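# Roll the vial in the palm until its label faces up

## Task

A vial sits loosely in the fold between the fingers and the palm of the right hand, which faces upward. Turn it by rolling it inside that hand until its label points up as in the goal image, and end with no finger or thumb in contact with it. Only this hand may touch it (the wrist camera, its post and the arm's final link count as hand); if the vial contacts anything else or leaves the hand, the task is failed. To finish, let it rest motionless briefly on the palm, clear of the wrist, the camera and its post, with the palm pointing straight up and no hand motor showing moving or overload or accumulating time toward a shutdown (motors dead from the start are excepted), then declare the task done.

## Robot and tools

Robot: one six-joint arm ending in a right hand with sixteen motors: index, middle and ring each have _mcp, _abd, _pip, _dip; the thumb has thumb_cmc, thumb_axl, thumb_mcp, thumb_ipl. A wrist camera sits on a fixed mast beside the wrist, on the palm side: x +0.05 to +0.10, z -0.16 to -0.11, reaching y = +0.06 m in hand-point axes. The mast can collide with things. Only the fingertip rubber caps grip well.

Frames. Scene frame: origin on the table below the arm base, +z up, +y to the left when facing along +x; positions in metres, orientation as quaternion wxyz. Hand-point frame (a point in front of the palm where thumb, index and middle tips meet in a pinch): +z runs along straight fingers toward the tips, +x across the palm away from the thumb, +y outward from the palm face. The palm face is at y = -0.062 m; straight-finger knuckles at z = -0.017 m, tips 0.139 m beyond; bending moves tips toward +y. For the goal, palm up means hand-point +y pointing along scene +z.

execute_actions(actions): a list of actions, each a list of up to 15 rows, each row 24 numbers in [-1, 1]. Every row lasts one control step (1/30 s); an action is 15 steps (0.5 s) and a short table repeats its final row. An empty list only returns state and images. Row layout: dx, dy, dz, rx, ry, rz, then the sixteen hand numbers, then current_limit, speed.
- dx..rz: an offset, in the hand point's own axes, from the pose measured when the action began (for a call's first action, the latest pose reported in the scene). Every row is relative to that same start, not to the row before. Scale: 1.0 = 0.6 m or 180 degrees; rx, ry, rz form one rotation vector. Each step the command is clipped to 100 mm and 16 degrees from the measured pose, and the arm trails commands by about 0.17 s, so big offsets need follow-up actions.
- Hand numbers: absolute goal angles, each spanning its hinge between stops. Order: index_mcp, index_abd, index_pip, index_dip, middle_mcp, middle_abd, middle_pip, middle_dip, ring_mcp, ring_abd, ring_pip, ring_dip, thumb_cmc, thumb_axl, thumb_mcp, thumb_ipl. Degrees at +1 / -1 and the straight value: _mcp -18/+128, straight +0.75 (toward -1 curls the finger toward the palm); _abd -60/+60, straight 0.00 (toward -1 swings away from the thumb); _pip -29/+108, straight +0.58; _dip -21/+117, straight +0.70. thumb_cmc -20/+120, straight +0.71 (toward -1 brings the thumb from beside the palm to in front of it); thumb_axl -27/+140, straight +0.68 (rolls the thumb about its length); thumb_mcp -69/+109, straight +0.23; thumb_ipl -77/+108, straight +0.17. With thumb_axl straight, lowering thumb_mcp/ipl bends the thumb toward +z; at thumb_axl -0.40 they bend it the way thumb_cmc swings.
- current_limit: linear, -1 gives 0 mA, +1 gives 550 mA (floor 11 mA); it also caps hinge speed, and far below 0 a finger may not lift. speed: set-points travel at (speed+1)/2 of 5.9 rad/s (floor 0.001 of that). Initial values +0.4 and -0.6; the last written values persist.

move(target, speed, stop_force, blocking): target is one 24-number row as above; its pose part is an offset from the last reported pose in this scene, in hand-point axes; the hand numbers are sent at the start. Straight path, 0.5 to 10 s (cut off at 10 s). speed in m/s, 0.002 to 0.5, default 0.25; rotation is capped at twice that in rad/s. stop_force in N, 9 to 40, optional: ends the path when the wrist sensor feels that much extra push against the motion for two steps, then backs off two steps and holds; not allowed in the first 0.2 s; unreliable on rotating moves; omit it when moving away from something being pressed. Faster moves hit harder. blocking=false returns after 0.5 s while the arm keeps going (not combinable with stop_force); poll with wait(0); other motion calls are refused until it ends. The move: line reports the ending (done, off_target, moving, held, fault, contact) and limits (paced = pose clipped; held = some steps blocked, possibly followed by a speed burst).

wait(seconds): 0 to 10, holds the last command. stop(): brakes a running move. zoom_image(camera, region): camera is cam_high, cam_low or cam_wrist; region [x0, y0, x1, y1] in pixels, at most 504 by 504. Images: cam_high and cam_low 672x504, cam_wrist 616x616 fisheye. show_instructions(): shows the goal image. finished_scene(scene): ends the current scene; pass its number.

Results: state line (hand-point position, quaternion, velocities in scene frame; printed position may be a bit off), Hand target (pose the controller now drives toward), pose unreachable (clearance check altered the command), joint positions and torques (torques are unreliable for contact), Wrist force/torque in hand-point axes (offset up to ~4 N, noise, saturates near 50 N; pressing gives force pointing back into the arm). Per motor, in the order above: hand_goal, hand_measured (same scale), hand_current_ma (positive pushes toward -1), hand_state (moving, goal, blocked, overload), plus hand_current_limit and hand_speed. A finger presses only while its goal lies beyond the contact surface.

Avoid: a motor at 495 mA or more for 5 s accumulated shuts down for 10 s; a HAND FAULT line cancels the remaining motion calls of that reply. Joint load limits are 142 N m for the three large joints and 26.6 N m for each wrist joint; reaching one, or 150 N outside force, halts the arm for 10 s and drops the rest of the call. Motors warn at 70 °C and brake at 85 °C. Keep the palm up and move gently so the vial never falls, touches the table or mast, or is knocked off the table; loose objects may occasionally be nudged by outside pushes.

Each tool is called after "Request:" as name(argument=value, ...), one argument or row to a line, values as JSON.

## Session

Request:
show_instructions(
)

Request:
execute_actions(
  actions=[],
)

Reference images for this scene: goal picture from the wrist camera place.

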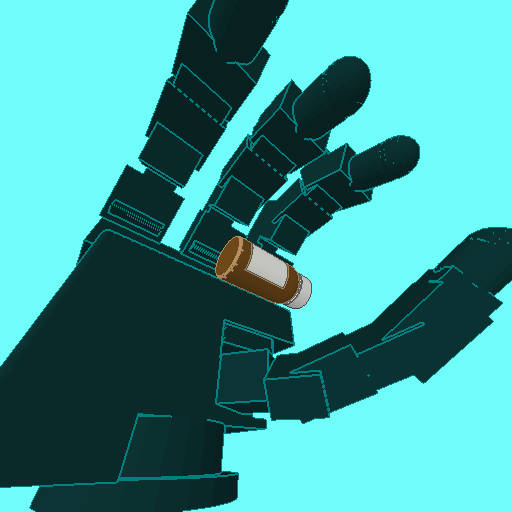

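Scene clock: 0.00 s.
end_effector_position=(+0.6086, +0.0525, +0.4105) hand_goal=(+0.046, +0.000, -0.008, +0.280, +0.046, +0.000, -0.008, +0.280, +0.046, +0.000, -0.008, +0.280, -0.104, +0.266, +0.032, -0.018) hand_measured=(+0.060, +0.000, -0.006, +0.282, +0.060, +0.000, -0.006, +0.282, +0.062, +0.000, -0.004, +0.282, -0.090, +0.270, +0.034, -0.016) hand_current_ma=(+86, +0, +14, +12, +86, +0, +14, +12, +90, +0, +15, +13, +69, +26, +10, +11) hand_state=(goal, goal, goal, goal, goal, goal, goal, goal, goal, goal, goal, goal, goal, goal, goal, goal) hand_current_limit=0.40 hand_speed=-0.60 end_effector_quat_wxyz=(+0.492, +0.477, +0.532, +0.498) end_effector_velocity=(+0.000, -0.001, -0.000) end_effector_angular_velocity=(-0.001, +0.000, -0.002)
Joint positions: [-0.17  -1.171  2.239 -4.192 -1.301 -0.051]
Joint velocities: [-0.002 -0.     0.     0.     0.    -0.001]
Joint torques (N m, as the arm reports them, + toward a larger angle): no reading
Wrist force (N, on the end effector, along its own x y z axes, offset not removed): no reading
Wrist torque (N m, same axes, about the end effector's origin, offset not removed): no reading
Hand target: +0.609, +0.052, +0.411; +0.492, +0.477, +0.532, +0.498

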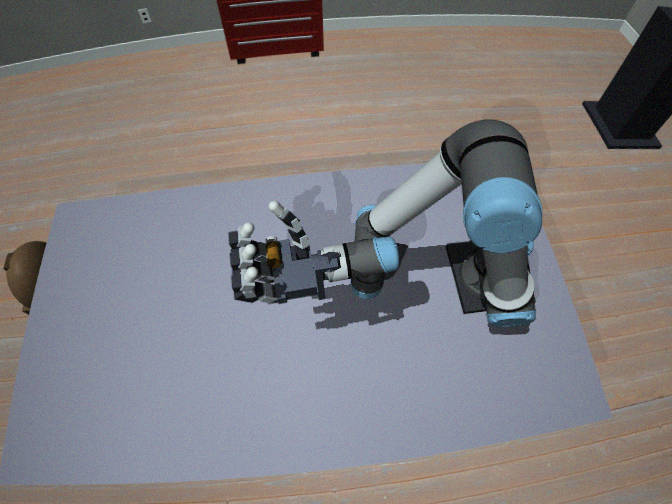

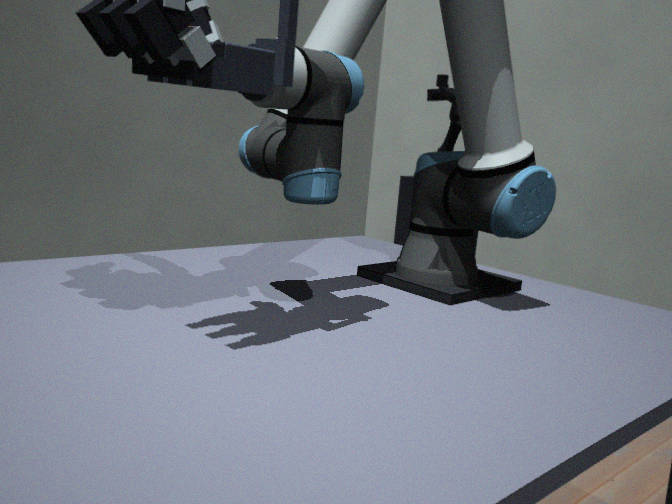

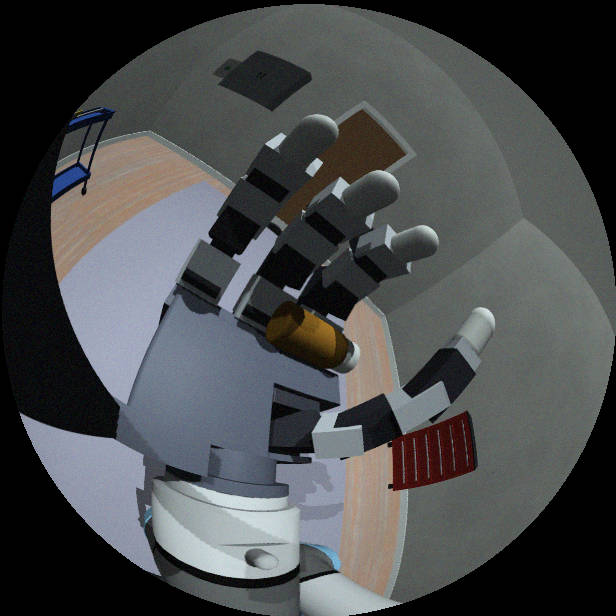

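Use the index.

Request:
execute_actions(
  actions=[
    [[0,0,0,0,0,0,0.4,0,-0.4,0,0.41,0,0,0.28,0.41,0,0,0.28,-0.1,0.266,0.03,-0.02,0.6,-0.6]],
    [[0,0,0,0,0,0,0.4,0,-1,0,0.41,0,0,0.28,0.41,0,0,0.28,-0.1,0.266,0.03,-0.02,0.6,-0.3]],
    [[0,0,0,0,0,0,0.4,0,-1,-1,0.41,0,0,0.28,0.41,0,0,0.28,-0.1,0.266,0.03,-0.02,0.6,-0.6]],
    [[0,0,0,0,0,0,0.4,0,-0.92,-1,0.41,0,0,0.28,0.41,0,0,0.28,-0.1,0.266,0.03,-0.02,0.6,-0.6]],
    [[0,0,0,0,0,0,0.4,0,-0.84,-1,0.41,0,0,0.28,0.41,0,0,0.28,-0.1,0.266,0.03,-0.02,0.6,-0.6]],
    [[0,0,0,0,0,0,0.4,0,-0.76,-1,0.41,0,0,0.28,0.41,0,0,0.28,-0.1,0.266,0.03,-0.02,0.6,-0.6]],
  ],
)

Scene clock: 3.30 s.
end_effector_position=(+0.6086, +0.0525, +0.4105) hand_goal=(+0.400, +0.000, -0.760, -1.000, +0.410, +0.000, +0.000, +0.280, +0.410, +0.000, +0.000, +0.280, -0.100, +0.266, +0.030, -0.020) hand_measured=(+0.412, -0.004, -0.712, -0.474, +0.416, +0.000, -0.002, +0.282, +0.418, +0.000, -0.002, +0.282, -0.090, +0.270, +0.032, -0.018) hand_current_ma=(+73, -22, +271, +433, +41, +0, -5, +12, +43, +0, -6, +12, +48, +26, +11, +11) hand_state=(goal, goal, blocked, moving, goal, goal, goal, goal, goal, goal, goal, goal, goal, goal, goal, goal) hand_current_limit=0.60 hand_speed=-0.60 end_effector_quat_wxyz=(+0.492, +0.477, +0.532, +0.498) end_effector_velocity=(+0.000, -0.000, -0.000) end_effector_angular_velocity=(+0.001, +0.000, +0.000)
Joint positions: [-0.17  -1.171  2.239 -4.192 -1.301 -0.051]
Joint velocities: [-0.    -0.    -0.     0.     0.001  0.001]
Joint torques (N m, as the arm reports them, + toward a larger angle): [  0.36 -30.03 -13.18  -2.59  -0.26  -0.2 ]
Wrist force (N, on the end effector, along its own x y z axes, offset not removed): [-1.9 -1.0 -0.1]
Wrist torque (N m, same axes, about the end effector's origin, offset not removed): [-0.11 0.25 -0.29]
Hand target: +0.609, +0.052, +0.411; +0.492, +0.477, +0.532, +0.498
Off the commanded pose: 0.000 m, 0 deg.

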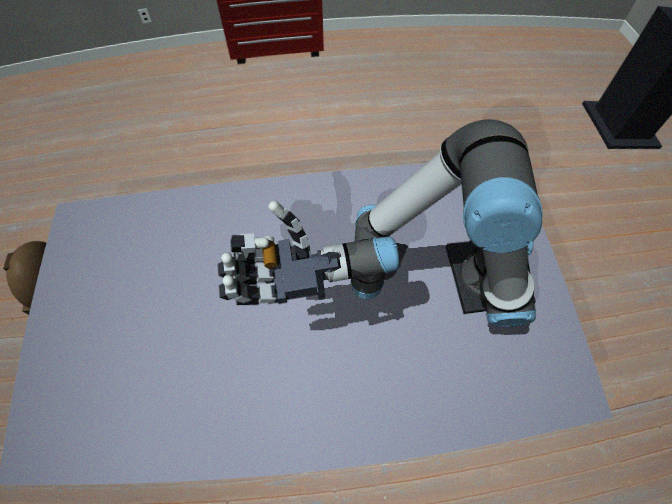

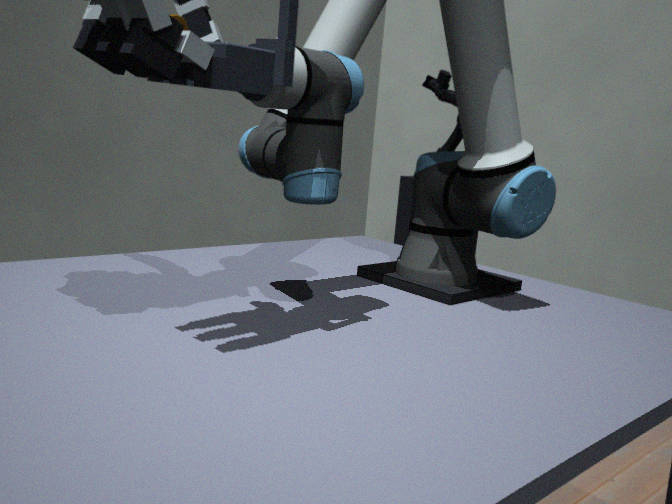

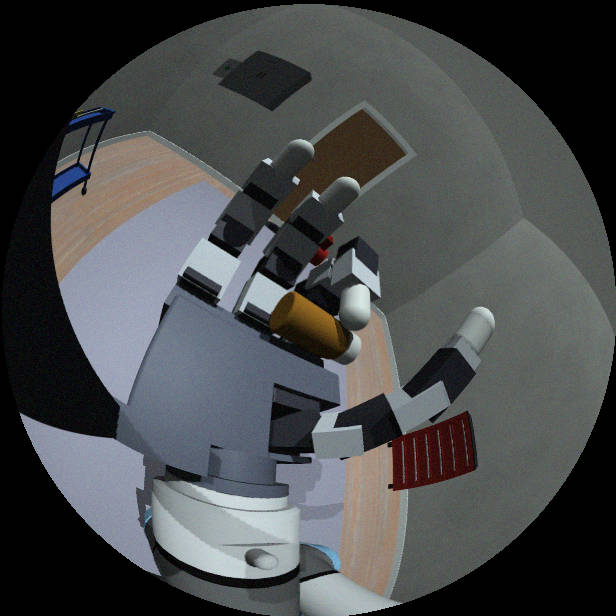

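Request:
execute_actions(
  actions=[
    [[0,0,0,0,0,0,0.4,0,-0.66,-1,0.41,0,0,0.28,0.41,0,0,0.28,-0.1,0.266,0.03,-0.02,0.6,-0.6]],
    [[0,0,0,0,0,0,0.4,0,-0.56,-1,0.41,0,0,0.28,0.41,0,0,0.28,-0.1,0.266,0.03,-0.02,0.6,-0.6]],
    [[0,0,0,0,0,0,0.4,0,-0.2,-1,0.41,0,0,0.28,0.41,0,0,0.28,-0.1,0.266,0.03,-0.02,0.6,-0.6]],
    [[0,0,0,0,0,0,0.5,0,-0.2,0,0.41,0,0,0.28,0.41,0,0,0.28,-0.1,0.266,0.03,-0.02,0.6,0]],
    [[0,0,0,0,0,0,0.5,0,-1,0,0.41,0,0,0.28,0.41,0,0,0.28,-0.1,0.266,0.03,-0.02,0.6,-0.2]],
    [[0,0,0,0,0,0,0.5,0,-1,-1,0.41,0,0,0.28,0.41,0,0,0.28,-0.1,0.266,0.03,-0.02,0.6,-0.6]],
    [[0,0,0,0,0,0,0.5,0,-0.92,-1,0.41,0,0,0.28,0.41,0,0,0.28,-0.1,0.266,0.03,-0.02,0.6,-0.6]],
    [[0,0,0,0,0,0,0.5,0,-0.84,-1,0.41,0,0,0.28,0.41,0,0,0.28,-0.1,0.266,0.03,-0.02,0.6,-0.6]],
  ],
)

Scene clock: 7.63 s.
end_effector_position=(+0.6086, +0.0525, +0.4105) hand_goal=(+0.500, +0.000, -0.840, -1.000, +0.410, +0.000, +0.000, +0.280, +0.410, +0.000, +0.000, +0.280, -0.100, +0.266, +0.030, -0.020) hand_measured=(+0.518, -0.002, -0.792, -0.600, +0.416, +0.000, -0.002, +0.282, +0.418, +0.000, -0.002, +0.282, -0.090, +0.270, +0.032, -0.018) hand_current_ma=(+112, -12, +276, +371, +41, +0, -5, +12, +43, +0, -6, +12, +48, +26, +11, +11) hand_state=(goal, goal, moving, moving, goal, goal, goal, goal, goal, goal, goal, goal, goal, goal, goal, goal) hand_current_limit=0.60 hand_speed=-0.60 end_effector_quat_wxyz=(+0.492, +0.477, +0.532, +0.498) end_effector_velocity=(-0.000, +0.000, +0.000) end_effector_angular_velocity=(-0.001, -0.001, +0.000)
Joint positions: [-0.17  -1.171  2.239 -4.192 -1.301 -0.051]
Joint velocities: [ 0.    -0.     0.    -0.001  0.    -0.   ]
Joint torques (N m, as the arm reports them, + toward a larger angle): [ -0.16 -30.28 -13.34  -2.75  -0.29  -0.16]
Wrist force (N, on the end effector, along its own x y z axes, offset not removed): [-0.4 -1.7 1.2]
Wrist torque (N m, same axes, about the end effector's origin, offset not removed): [-0.39 0.05 -0.21]
Hand target: +0.609, +0.052, +0.411; +0.492, +0.477, +0.532, +0.498
Off the commanded pose: 0.000 m, 0 deg.

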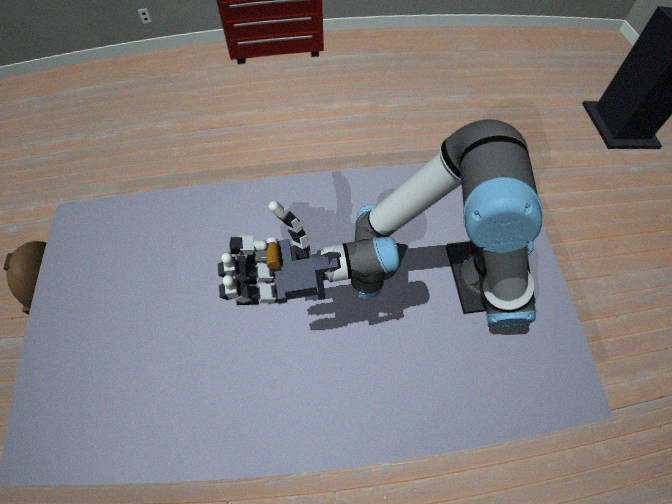

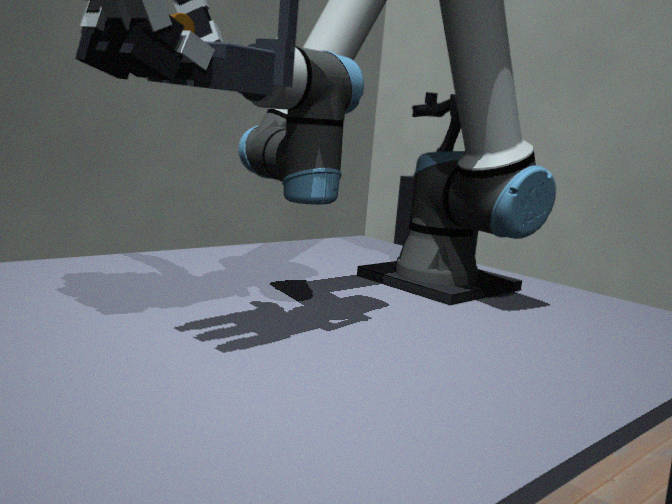

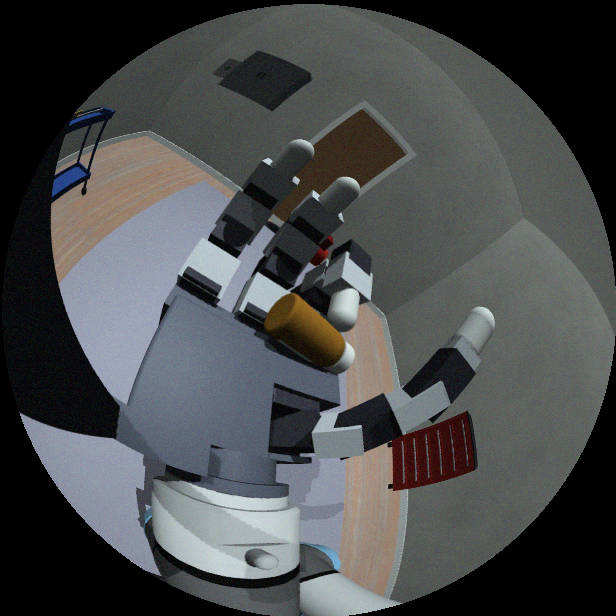

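Good. Two more.

Request:
execute_actions(
  actions=[
    [[0,0,0,0,0,0,0.5,0,-0.78,-1,0.41,0,0,0.28,0.41,0,0,0.28,-0.1,0.266,0.03,-0.02,0.6,-0.6]],
    [[0,0,0,0,0,0,0.5,0,-0.3,-1,0.41,0,0,0.28,0.41,0,0,0.28,-0.1,0.266,0.03,-0.02,0.6,-0.3]],
    [[0,0,0,0,0,0,0.5,0,-0.3,0,0.41,0,0,0.28,0.41,0,0,0.28,-0.1,0.266,0.03,-0.02,0.6,0]],
    [[0,0,0,0,0,0,0.5,0,-1,0,0.41,0,0,0.28,0.41,0,0,0.28,-0.1,0.266,0.03,-0.02,0.6,-0.2]],
    [[0,0,0,0,0,0,0.5,0,-1,-1,0.41,0,0,0.28,0.41,0,0,0.28,-0.1,0.266,0.03,-0.02,0.6,-0.6]],
    [[0,0,0,0,0,0,0.5,0,-0.92,-1,0.41,0,0,0.28,0.41,0,0,0.28,-0.1,0.266,0.03,-0.02,0.6,-0.6]],
    [[0,0,0,0,0,0,0.5,0,-0.84,-1,0.41,0,0,0.28,0.41,0,0,0.28,-0.1,0.266,0.03,-0.02,0.6,-0.6]],
    [[0,0,0,0,0,0,0.5,0,-0.78,-1,0.41,0,0,0.28,0.41,0,0,0.28,-0.1,0.266,0.03,-0.02,0.6,-0.6]],
    [[0,0,0,0,0,0,0.5,0,-0.3,-1,0.41,0,0,0.28,0.41,0,0,0.28,-0.1,0.266,0.03,-0.02,0.6,-0.3]],
  ],
)

Scene clock: 12.43 s.
end_effector_position=(+0.6086, +0.0525, +0.4105) hand_goal=(+0.500, +0.000, -0.300, -1.000, +0.410, +0.000, +0.000, +0.280, +0.410, +0.000, +0.000, +0.280, -0.100, +0.266, +0.030, -0.020) hand_measured=(+0.516, -0.002, -0.308, -0.998, +0.416, +0.000, -0.002, +0.282, +0.418, +0.000, -0.002, +0.282, -0.090, +0.270, +0.032, -0.018) hand_current_ma=(+100, -10, +6, +11, +42, +0, -5, +12, +44, +0, -6, +12, +48, +26, +11, +11) hand_state=(goal, goal, moving, goal, goal, goal, goal, goal, goal, goal, goal, goal, goal, goal, goal, goal) hand_current_limit=0.60 hand_speed=-0.30 end_effector_quat_wxyz=(+0.492, +0.477, +0.532, +0.498) end_effector_velocity=(-0.000, +0.000, -0.000) end_effector_angular_velocity=(+0.001, -0.000, +0.000)
Joint positions: [-0.17  -1.171  2.239 -4.192 -1.301 -0.051]
Joint velocities: [ 0.001  0.     0.    -0.    -0.001  0.001]
Joint torques (N m, as the arm reports them, + toward a larger angle): [  0.26 -30.51 -12.35  -2.78  -0.2   -0.2 ]
Wrist force (N, on the end effector, along its own x y z axes, offset not removed): [-0.4 -1.3 0.1]
Wrist torque (N m, same axes, about the end effector's origin, offset not removed): [-0.20 0.01 -0.15]
Hand target: +0.609, +0.052, +0.411; +0.492, +0.477, +0.532, +0.498
Off the commanded pose: 0.000 m, 0 deg.

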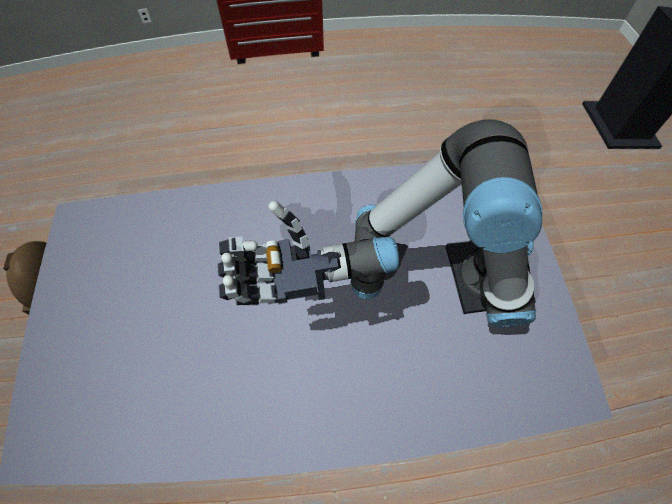

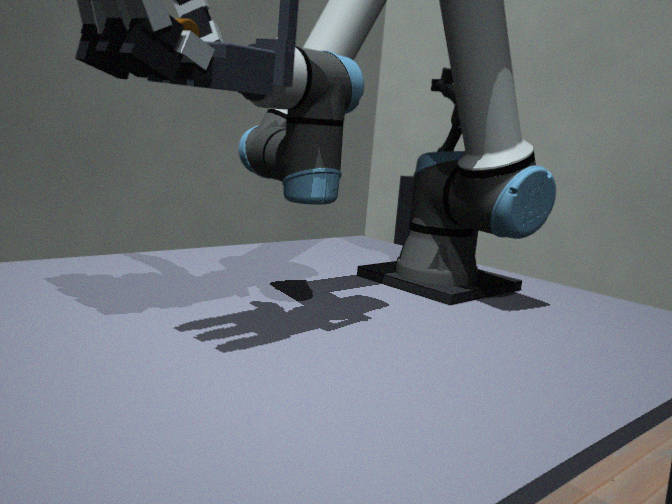

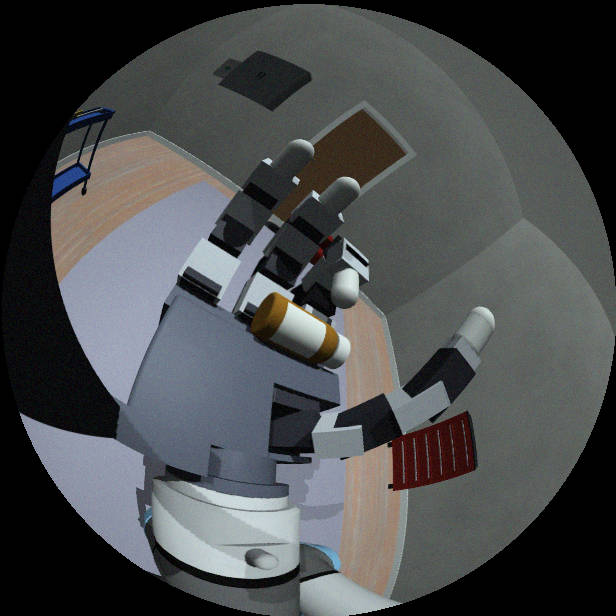

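About 30° more: late part of the stroke only.

Request:
execute_actions(
  actions=[
    [[0,0,0,0,0,0,0.5,0,-0.3,-0.5,0.41,0,0,0.28,0.41,0,0,0.28,-0.1,0.266,0.03,-0.02,0.6,0]],
    [[0,0,0,0,0,0,0.5,0,-0.86,-0.5,0.41,0,0,0.28,0.41,0,0,0.28,-0.1,0.266,0.03,-0.02,0.6,-0.3]],
    [[0,0,0,0,0,0,0.5,0,-0.84,-1,0.41,0,0,0.28,0.41,0,0,0.28,-0.1,0.266,0.03,-0.02,0.6,-0.6]],
    [[0,0,0,0,0,0,0.5,0,-0.78,-1,0.41,0,0,0.28,0.41,0,0,0.28,-0.1,0.266,0.03,-0.02,0.6,-0.6]],
    [[0,0,0,0,0,0,0.5,0,-0.3,-1,0.41,0,0,0.28,0.41,0,0,0.28,-0.1,0.266,0.03,-0.02,0.6,-0.3]],
  ],
)

Request:
wait(
  seconds=1,
)

Scene clock: 15.17 s.
end_effector_position=(+0.6086, +0.0525, +0.4105) hand_goal=(+0.500, +0.000, -0.300, -1.000, +0.410, +0.000, +0.000, +0.280, +0.410, +0.000, +0.000, +0.280, -0.100, +0.266, +0.030, -0.020) hand_measured=(+0.516, -0.002, -0.308, -0.998, +0.416, +0.000, -0.002, +0.282, +0.418, +0.000, -0.002, +0.282, -0.090, +0.270, +0.032, -0.018) hand_current_ma=(+98, -10, +6, +11, +42, +0, -5, +12, +44, +0, -6, +12, +48, +26, +11, +11) hand_state=(goal, goal, moving, goal, goal, goal, goal, goal, goal, goal, goal, goal, goal, goal, goal, goal) hand_current_limit=0.60 hand_speed=-0.30 end_effector_quat_wxyz=(+0.492, +0.477, +0.532, +0.498) end_effector_velocity=(+0.000, -0.000, -0.000) end_effector_angular_velocity=(+0.001, +0.001, -0.000)
Joint positions: [-0.17  -1.171  2.239 -4.192 -1.301 -0.051]
Joint velocities: [ 0.     0.     0.     0.    -0.     0.001]
Joint torques (N m, as the arm reports them, + toward a larger angle): [ -0.22 -29.64 -12.39  -2.85  -0.27  -0.15]
Wrist force (N, on the end effector, along its own x y z axes, offset not removed): [-1.7 -1.0 -1.6]
Wrist torque (N m, same axes, about the end effector's origin, offset not removed): [-0.02 0.27 -0.25]
Hand target: +0.609, +0.052, +0.411; +0.492, +0.477, +0.532, +0.498
Off the commanded pose: 0.000 m, 0 deg.

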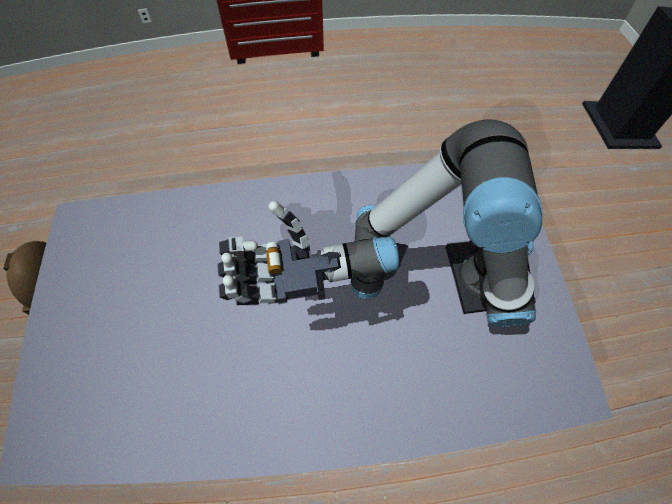

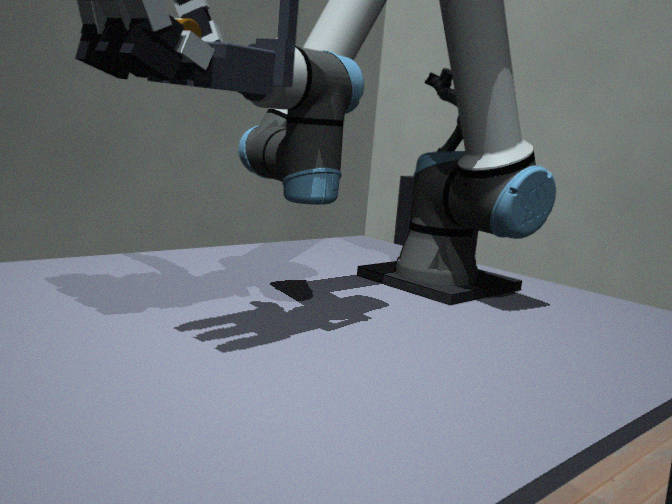

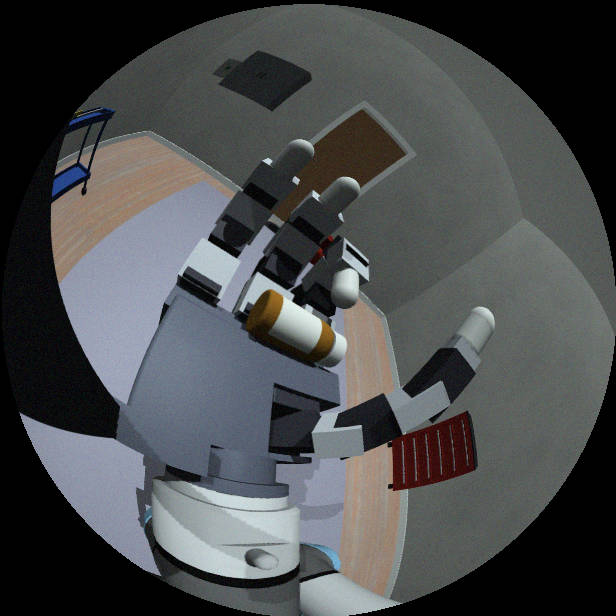

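Scene clock: 16.17 s.
end_effector_position=(+0.6086, +0.0525, +0.4105) hand_goal=(+0.500, +0.000, -0.300, -1.000, +0.410, +0.000, +0.000, +0.280, +0.410, +0.000, +0.000, +0.280, -0.100, +0.266, +0.030, -0.020) hand_measured=(+0.516, -0.002, -0.302, -0.998, +0.416, +0.000, -0.002, +0.282, +0.418, +0.000, -0.002, +0.282, -0.090, +0.270, +0.032, -0.018) hand_current_ma=(+98, -10, -12, +11, +42, +0, -5, +12, +44, +0, -6, +12, +48, +26, +11, +11) hand_state=(goal, goal, goal, goal, goal, goal, goal, goal, goal, goal, goal, goal, goal, goal, goal, goal) hand_current_limit=0.60 hand_speed=-0.30 end_effector_quat_wxyz=(+0.492, +0.477, +0.532, +0.498) end_effector_velocity=(-0.000, -0.000, +0.000) end_effector_angular_velocity=(-0.001, -0.000, -0.001)
Joint positions: [-0.17  -1.171  2.239 -4.192 -1.301 -0.051]
Joint velocities: [-0.    -0.     0.    -0.    -0.001 -0.001]
Joint torques (N m, as the arm reports them, + toward a larger angle): [ -0.13 -30.29 -12.97  -2.87  -0.28  -0.17]
Wrist force (N, on the end effector, along its own x y z axes, offset not removed): [-0.8 -1.7 -1.1]
Wrist torque (N m, same axes, about the end effector's origin, offset not removed): [-0.15 0.19 -0.19]
Hand target: +0.609, +0.052, +0.411; +0.492, +0.477, +0.532, +0.498
Off the commanded pose: 0.000 m, 0 deg.
wait: 1.00 s; at rest by 0.17 s

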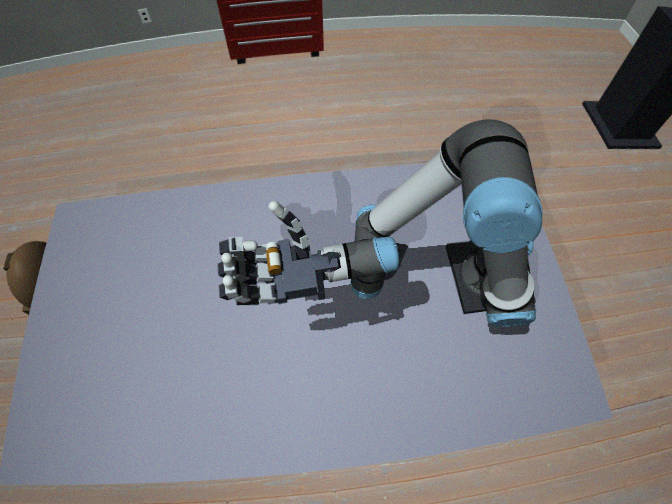

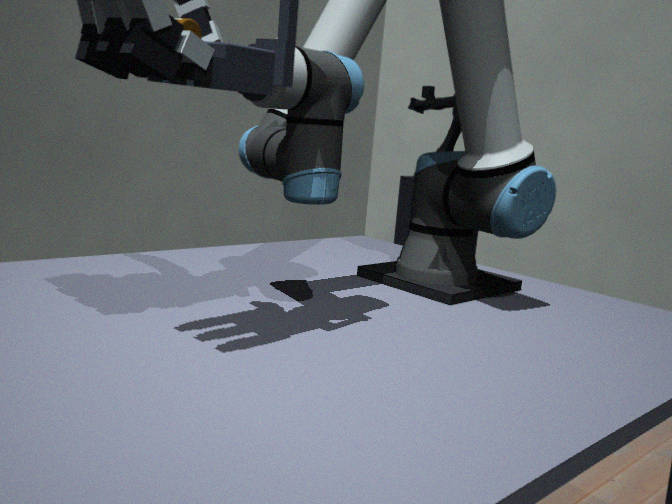

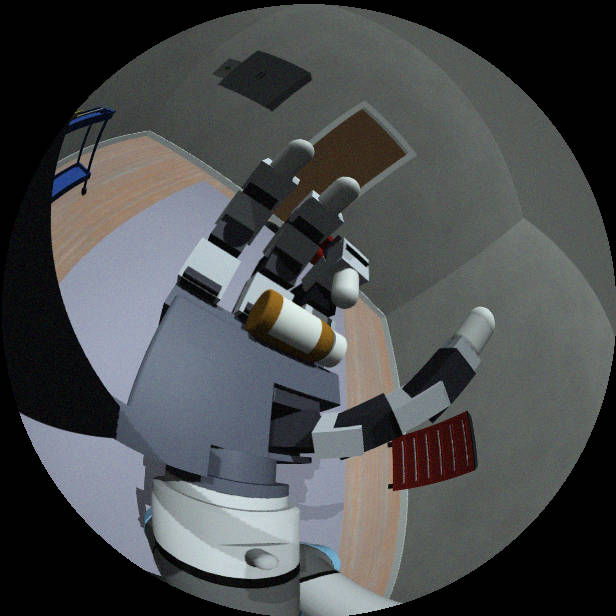

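Still short; vial has shifted, so use the middle finger.

Request:
execute_actions(
  actions=[
    [[0,0,0,0,0,0,0.5,0,-0.3,-1,0.5,0,-0.3,-0.6,0.41,0,0,0.28,-0.1,0.266,0.03,-0.02,0.6,0]],
    [[0,0,0,0,0,0,0.5,0,-0.3,-1,0.5,0,-0.84,-0.6,0.41,0,0,0.28,-0.1,0.266,0.03,-0.02,0.6,-0.3]],
    [[0,0,0,0,0,0,0.5,0,-0.3,-1,0.5,0,-0.82,-1,0.41,0,0,0.28,-0.1,0.266,0.03,-0.02,0.6,-0.6]],
    [[0,0,0,0,0,0,0.5,0,-0.3,-1,0.5,0,-0.78,-1,0.41,0,0,0.28,-0.1,0.266,0.03,-0.02,0.6,-0.6]],
    [[0,0,0,0,0,0,0.5,0,-0.3,-1,0.5,0,-0.3,-1,0.41,0,0,0.28,-0.1,0.266,0.03,-0.02,0.6,-0.3]],
  ],
)

Request:
wait(
  seconds=1,
)

Scene clock: 18.90 s.
end_effector_position=(+0.6086, +0.0525, +0.4105) hand_goal=(+0.500, +0.000, -0.300, -1.000, +0.500, +0.000, -0.300, -1.000, +0.410, +0.000, +0.000, +0.280, -0.100, +0.266, +0.030, -0.020) hand_measured=(+0.516, -0.002, -0.302, -0.998, +0.516, +0.000, -0.306, -0.998, +0.418, +0.000, -0.002, +0.282, -0.090, +0.270, +0.032, -0.018) hand_current_ma=(+98, -10, -12, +11, +100, +0, -3, +11, +44, +0, -6, +12, +48, +26, +11, +11) hand_state=(goal, goal, goal, goal, goal, goal, moving, goal, goal, goal, goal, goal, goal, goal, goal, goal) hand_current_limit=0.60 hand_speed=-0.30 end_effector_quat_wxyz=(+0.492, +0.477, +0.532, +0.498) end_effector_velocity=(-0.000, +0.000, +0.000) end_effector_angular_velocity=(+0.001, -0.000, +0.000)
Joint positions: [-0.17  -1.171  2.239 -4.192 -1.301 -0.051]
Joint velocities: [ 0.001 -0.    -0.    -0.    -0.001  0.001]
Joint torques (N m, as the arm reports them, + toward a larger angle): [  0.06 -30.5  -12.56  -2.88  -0.33  -0.21]
Wrist force (N, on the end effector, along its own x y z axes, offset not removed): [-1.4 -0.5 -0.4]
Wrist torque (N m, same axes, about the end effector's origin, offset not removed): [-0.06 0.09 -0.23]
Hand target: +0.609, +0.052, +0.411; +0.492, +0.477, +0.532, +0.498
Off the commanded pose: 0.000 m, 0 deg.

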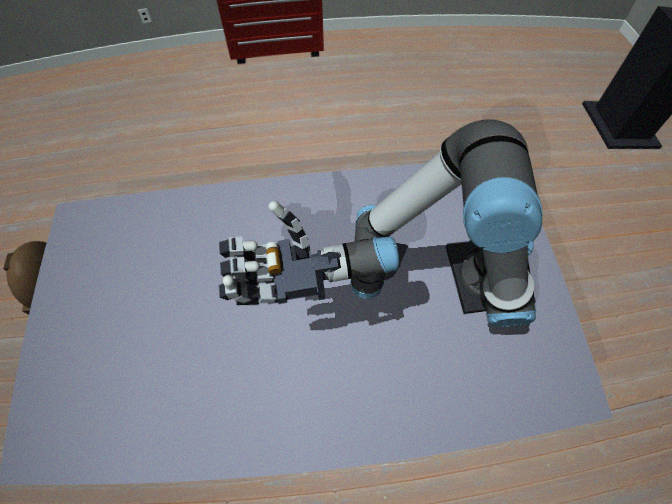

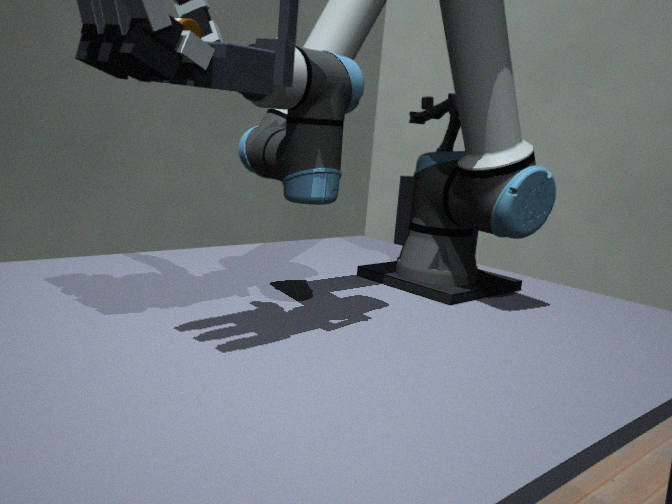

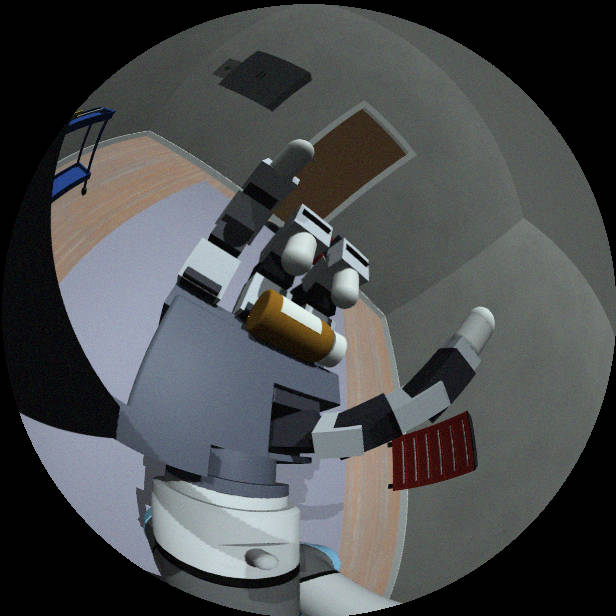

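Scene clock: 19.90 s.
end_effector_position=(+0.6086, +0.0525, +0.4105) hand_goal=(+0.500, +0.000, -0.300, -1.000, +0.500, +0.000, -0.300, -1.000, +0.410, +0.000, +0.000, +0.280, -0.100, +0.266, +0.030, -0.020) hand_measured=(+0.516, -0.002, -0.302, -0.998, +0.516, +0.000, -0.302, -0.998, +0.418, +0.000, -0.002, +0.282, -0.090, +0.270, +0.032, -0.018) hand_current_ma=(+98, -10, -12, +11, +100, +0, -12, +11, +44, +0, -6, +12, +48, +26, +11, +11) hand_state=(goal, goal, goal, goal, goal, goal, goal, goal, goal, goal, goal, goal, goal, goal, goal, goal) hand_current_limit=0.60 hand_speed=-0.30 end_effector_quat_wxyz=(+0.492, +0.477, +0.532, +0.498) end_effector_velocity=(-0.000, +0.000, +0.000) end_effector_angular_velocity=(-0.001, -0.000, +0.000)
Joint positions: [-0.17  -1.171  2.239 -4.192 -1.301 -0.051]
Joint velocities: [ 0.     0.    -0.    -0.    -0.    -0.001]
Joint torques (N m, as the arm reports them, + toward a larger angle): [  0.53 -29.51 -12.34  -2.98  -0.32  -0.24]
Wrist force (N, on the end effector, along its own x y z axes, offset not removed): [-1.5 -0.7 -0.1]
Wrist torque (N m, same axes, about the end effector's origin, offset not removed): [-0.09 0.29 -0.20]
Hand target: +0.609, +0.052, +0.411; +0.492, +0.477, +0.532, +0.498
Off the commanded pose: 0.000 m, 0 deg.
wait: 1.00 s; at rest by 0.17 s

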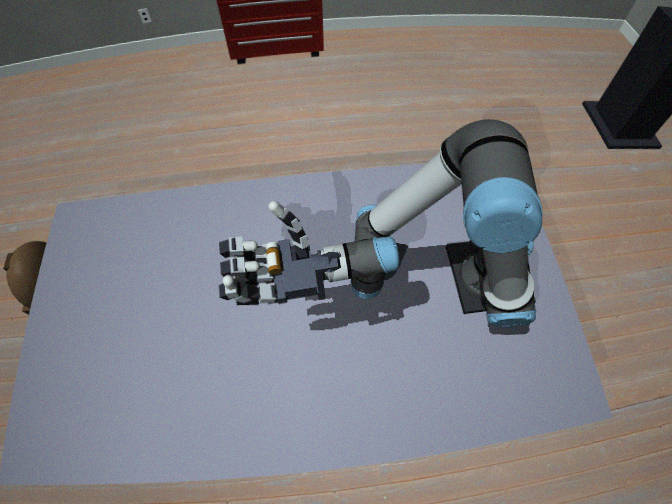

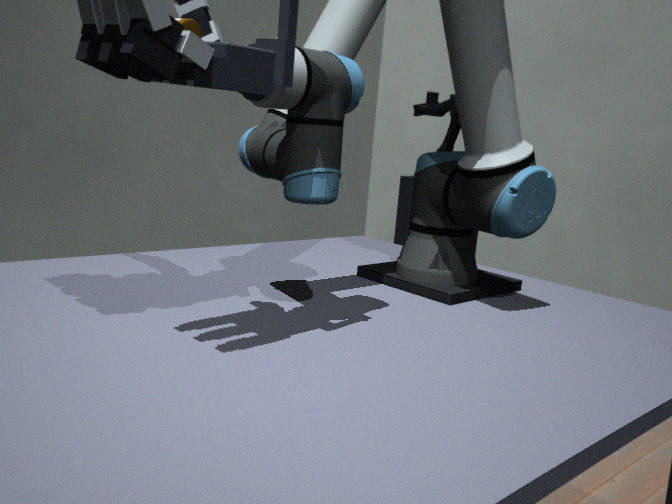

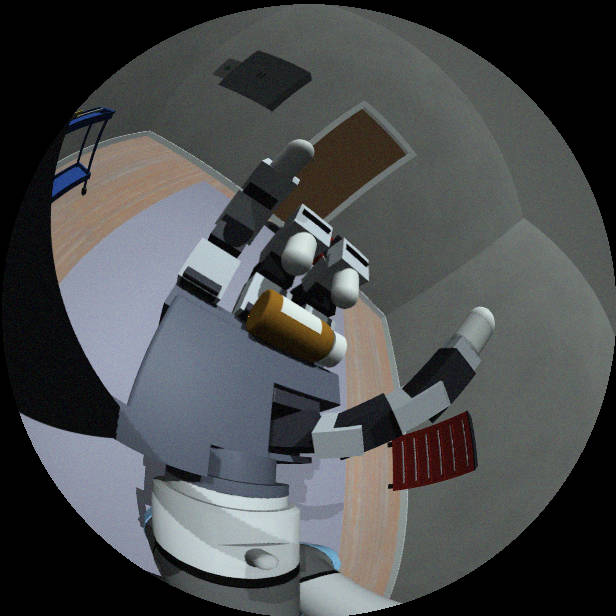

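Request:
execute_actions(
  actions=[
    [[0,0,0,0,0,0,0.5,0,-0.3,-1,0.45,0,-0.3,-0.42,0.41,0,0,0.28,-0.1,0.266,0.03,-0.02,0.6,0]],
    [[0,0,0,0,0,0,0.5,0,-0.3,-1,0.45,0,-0.86,-0.42,0.41,0,0,0.28,-0.1,0.266,0.03,-0.02,0.6,-0.4]],
    [[0,0,0,0,0,0,0.5,0,-0.3,-1,0.45,0,-1,-0.2,0.41,0,0,0.28,-0.1,0.266,0.03,-0.02,0.6,-0.85]],
    [[0,0,0,0,0,0,0.5,0,-0.3,-1,0.45,0,-1,-0.2,0.41,0,0,0.28,-0.1,0.266,0.03,-0.02,0.6,-0.85]],
    [[0,0,0,0,0,0,0.5,0,-0.3,-1,0.45,0,-0.5,-0.2,0.41,0,0,0.28,-0.1,0.266,0.03,-0.02,0.6,-0.4]],
  ],
)

Request:
wait(
  seconds=1,
)

Scene clock: 22.73 s.
end_effector_position=(+0.6086, +0.0525, +0.4105) hand_goal=(+0.500, +0.000, -0.300, -1.000, +0.450, +0.000, -0.500, -0.200, +0.410, +0.000, +0.000, +0.280, -0.100, +0.266, +0.030, -0.020) hand_measured=(+0.516, -0.002, -0.302, -0.998, +0.466, +0.000, -0.510, -0.198, +0.418, +0.000, -0.002, +0.282, -0.090, +0.270, +0.032, -0.018) hand_current_ma=(+98, -10, -12, +11, +96, +0, +0, +11, +44, +0, -6, +12, +48, +26, +10, +11) hand_state=(goal, goal, goal, goal, goal, goal, moving, goal, goal, goal, goal, goal, goal, goal, goal, goal) hand_current_limit=0.60 hand_speed=-0.40 end_effector_quat_wxyz=(+0.492, +0.477, +0.532, +0.498) end_effector_velocity=(+0.000, -0.000, +0.000) end_effector_angular_velocity=(-0.001, -0.000, -0.001)
Joint positions: [-0.17  -1.171  2.239 -4.192 -1.301 -0.051]
Joint velocities: [-0.001  0.    -0.    -0.    -0.    -0.001]
Joint torques (N m, as the arm reports them, + toward a larger angle): [ -0.09 -30.08 -12.92  -2.94  -0.23  -0.15]
Wrist force (N, on the end effector, along its own x y z axes, offset not removed): [-0.1 0.0 0.3]
Wrist torque (N m, same axes, about the end effector's origin, offset not removed): [-0.13 -0.03 -0.13]
Hand target: +0.609, +0.052, +0.411; +0.492, +0.477, +0.532, +0.498
Off the commanded pose: 0.000 m, 0 deg.

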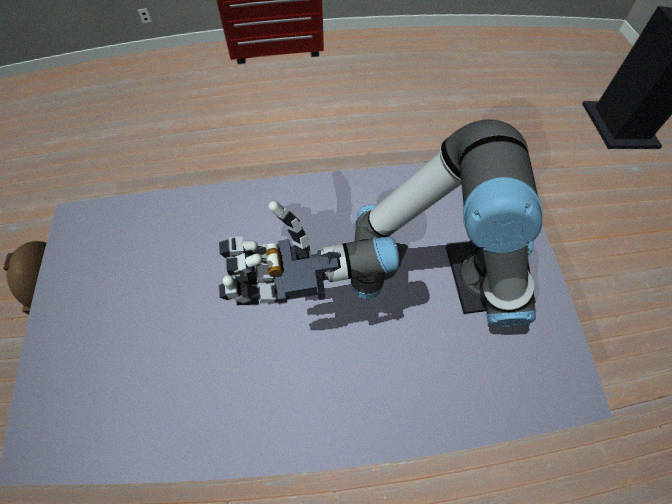

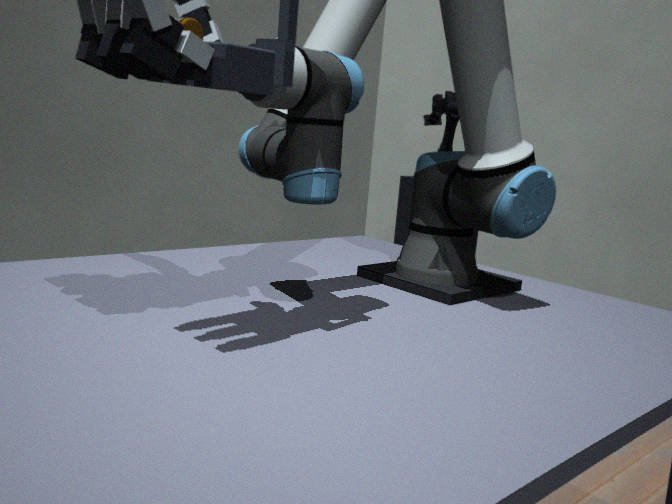

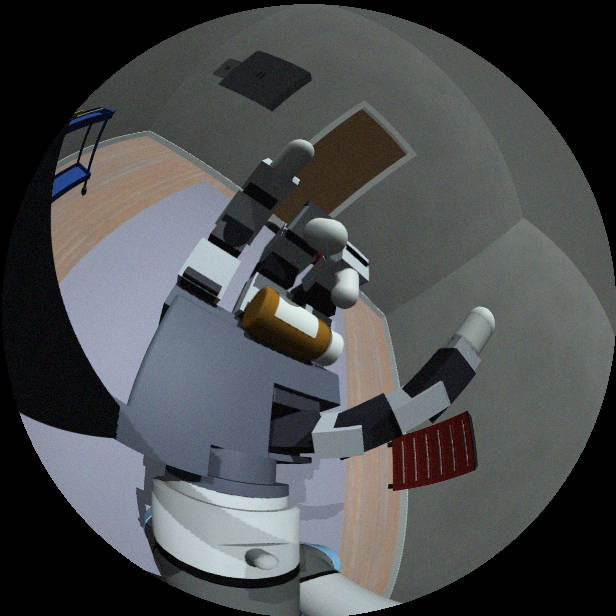

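Scene clock: 23.73 s.
end_effector_position=(+0.6086, +0.0525, +0.4105) hand_goal=(+0.500, +0.000, -0.300, -1.000, +0.450, +0.000, -0.500, -0.200, +0.410, +0.000, +0.000, +0.280, -0.100, +0.266, +0.030, -0.020) hand_measured=(+0.516, -0.002, -0.302, -0.998, +0.466, +0.000, -0.504, -0.198, +0.418, +0.000, -0.002, +0.282, -0.090, +0.270, +0.032, -0.018) hand_current_ma=(+98, -10, -12, +11, +96, +0, -19, +11, +44, +0, -6, +12, +48, +26, +10, +11) hand_state=(goal, goal, goal, goal, goal, goal, goal, goal, goal, goal, goal, goal, goal, goal, goal, goal) hand_current_limit=0.60 hand_speed=-0.40 end_effector_quat_wxyz=(+0.492, +0.477, +0.532, +0.498) end_effector_velocity=(-0.000, +0.001, +0.000) end_effector_angular_velocity=(+0.000, -0.000, +0.001)
Joint positions: [-0.17  -1.171  2.239 -4.192 -1.301 -0.051]
Joint velocities: [ 0.001  0.    -0.    -0.     0.001  0.   ]
Joint torques (N m, as the arm reports them, + toward a larger angle): [ -0.13 -30.23 -12.68  -2.93  -0.24  -0.18]
Wrist force (N, on the end effector, along its own x y z axes, offset not removed): [-1.6 -1.0 -1.2]
Wrist torque (N m, same axes, about the end effector's origin, offset not removed): [-0.05 0.16 -0.26]
Hand target: +0.609, +0.052, +0.411; +0.492, +0.477, +0.532, +0.498
Off the commanded pose: 0.000 m, 0 deg.
wait: 1.00 s; at rest by 0.17 s

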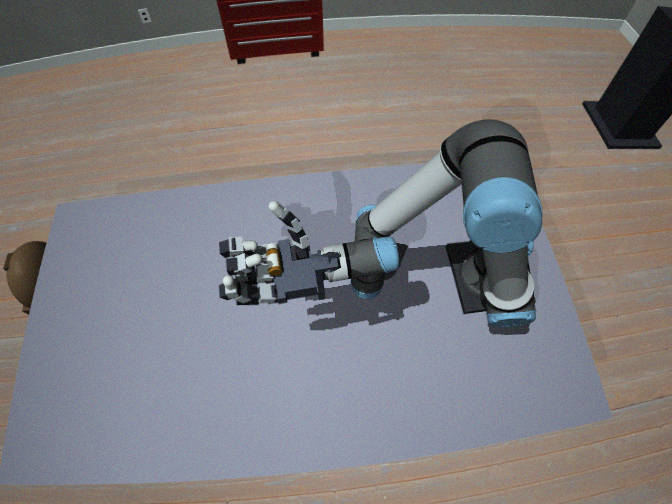

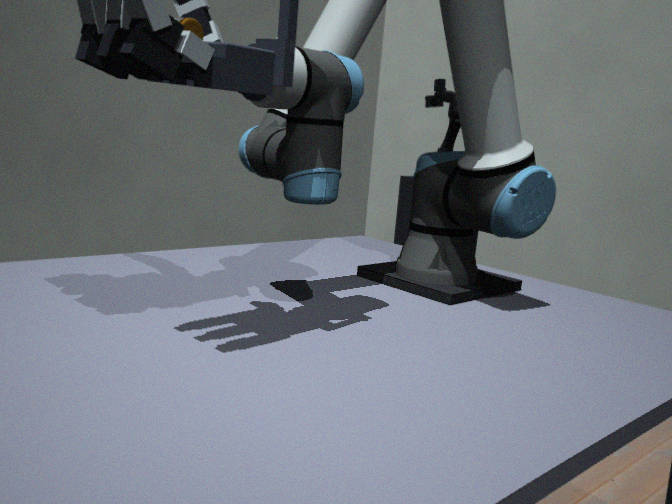

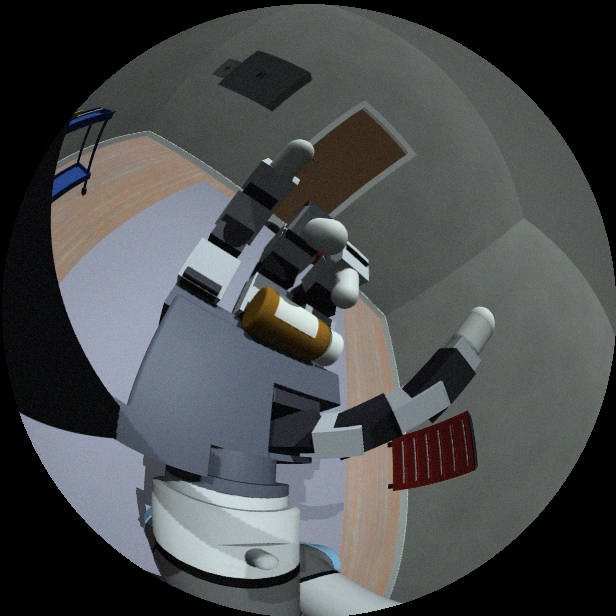

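Request:
finished_scene(
  scene=2,
)

The scene is finished: the task was done.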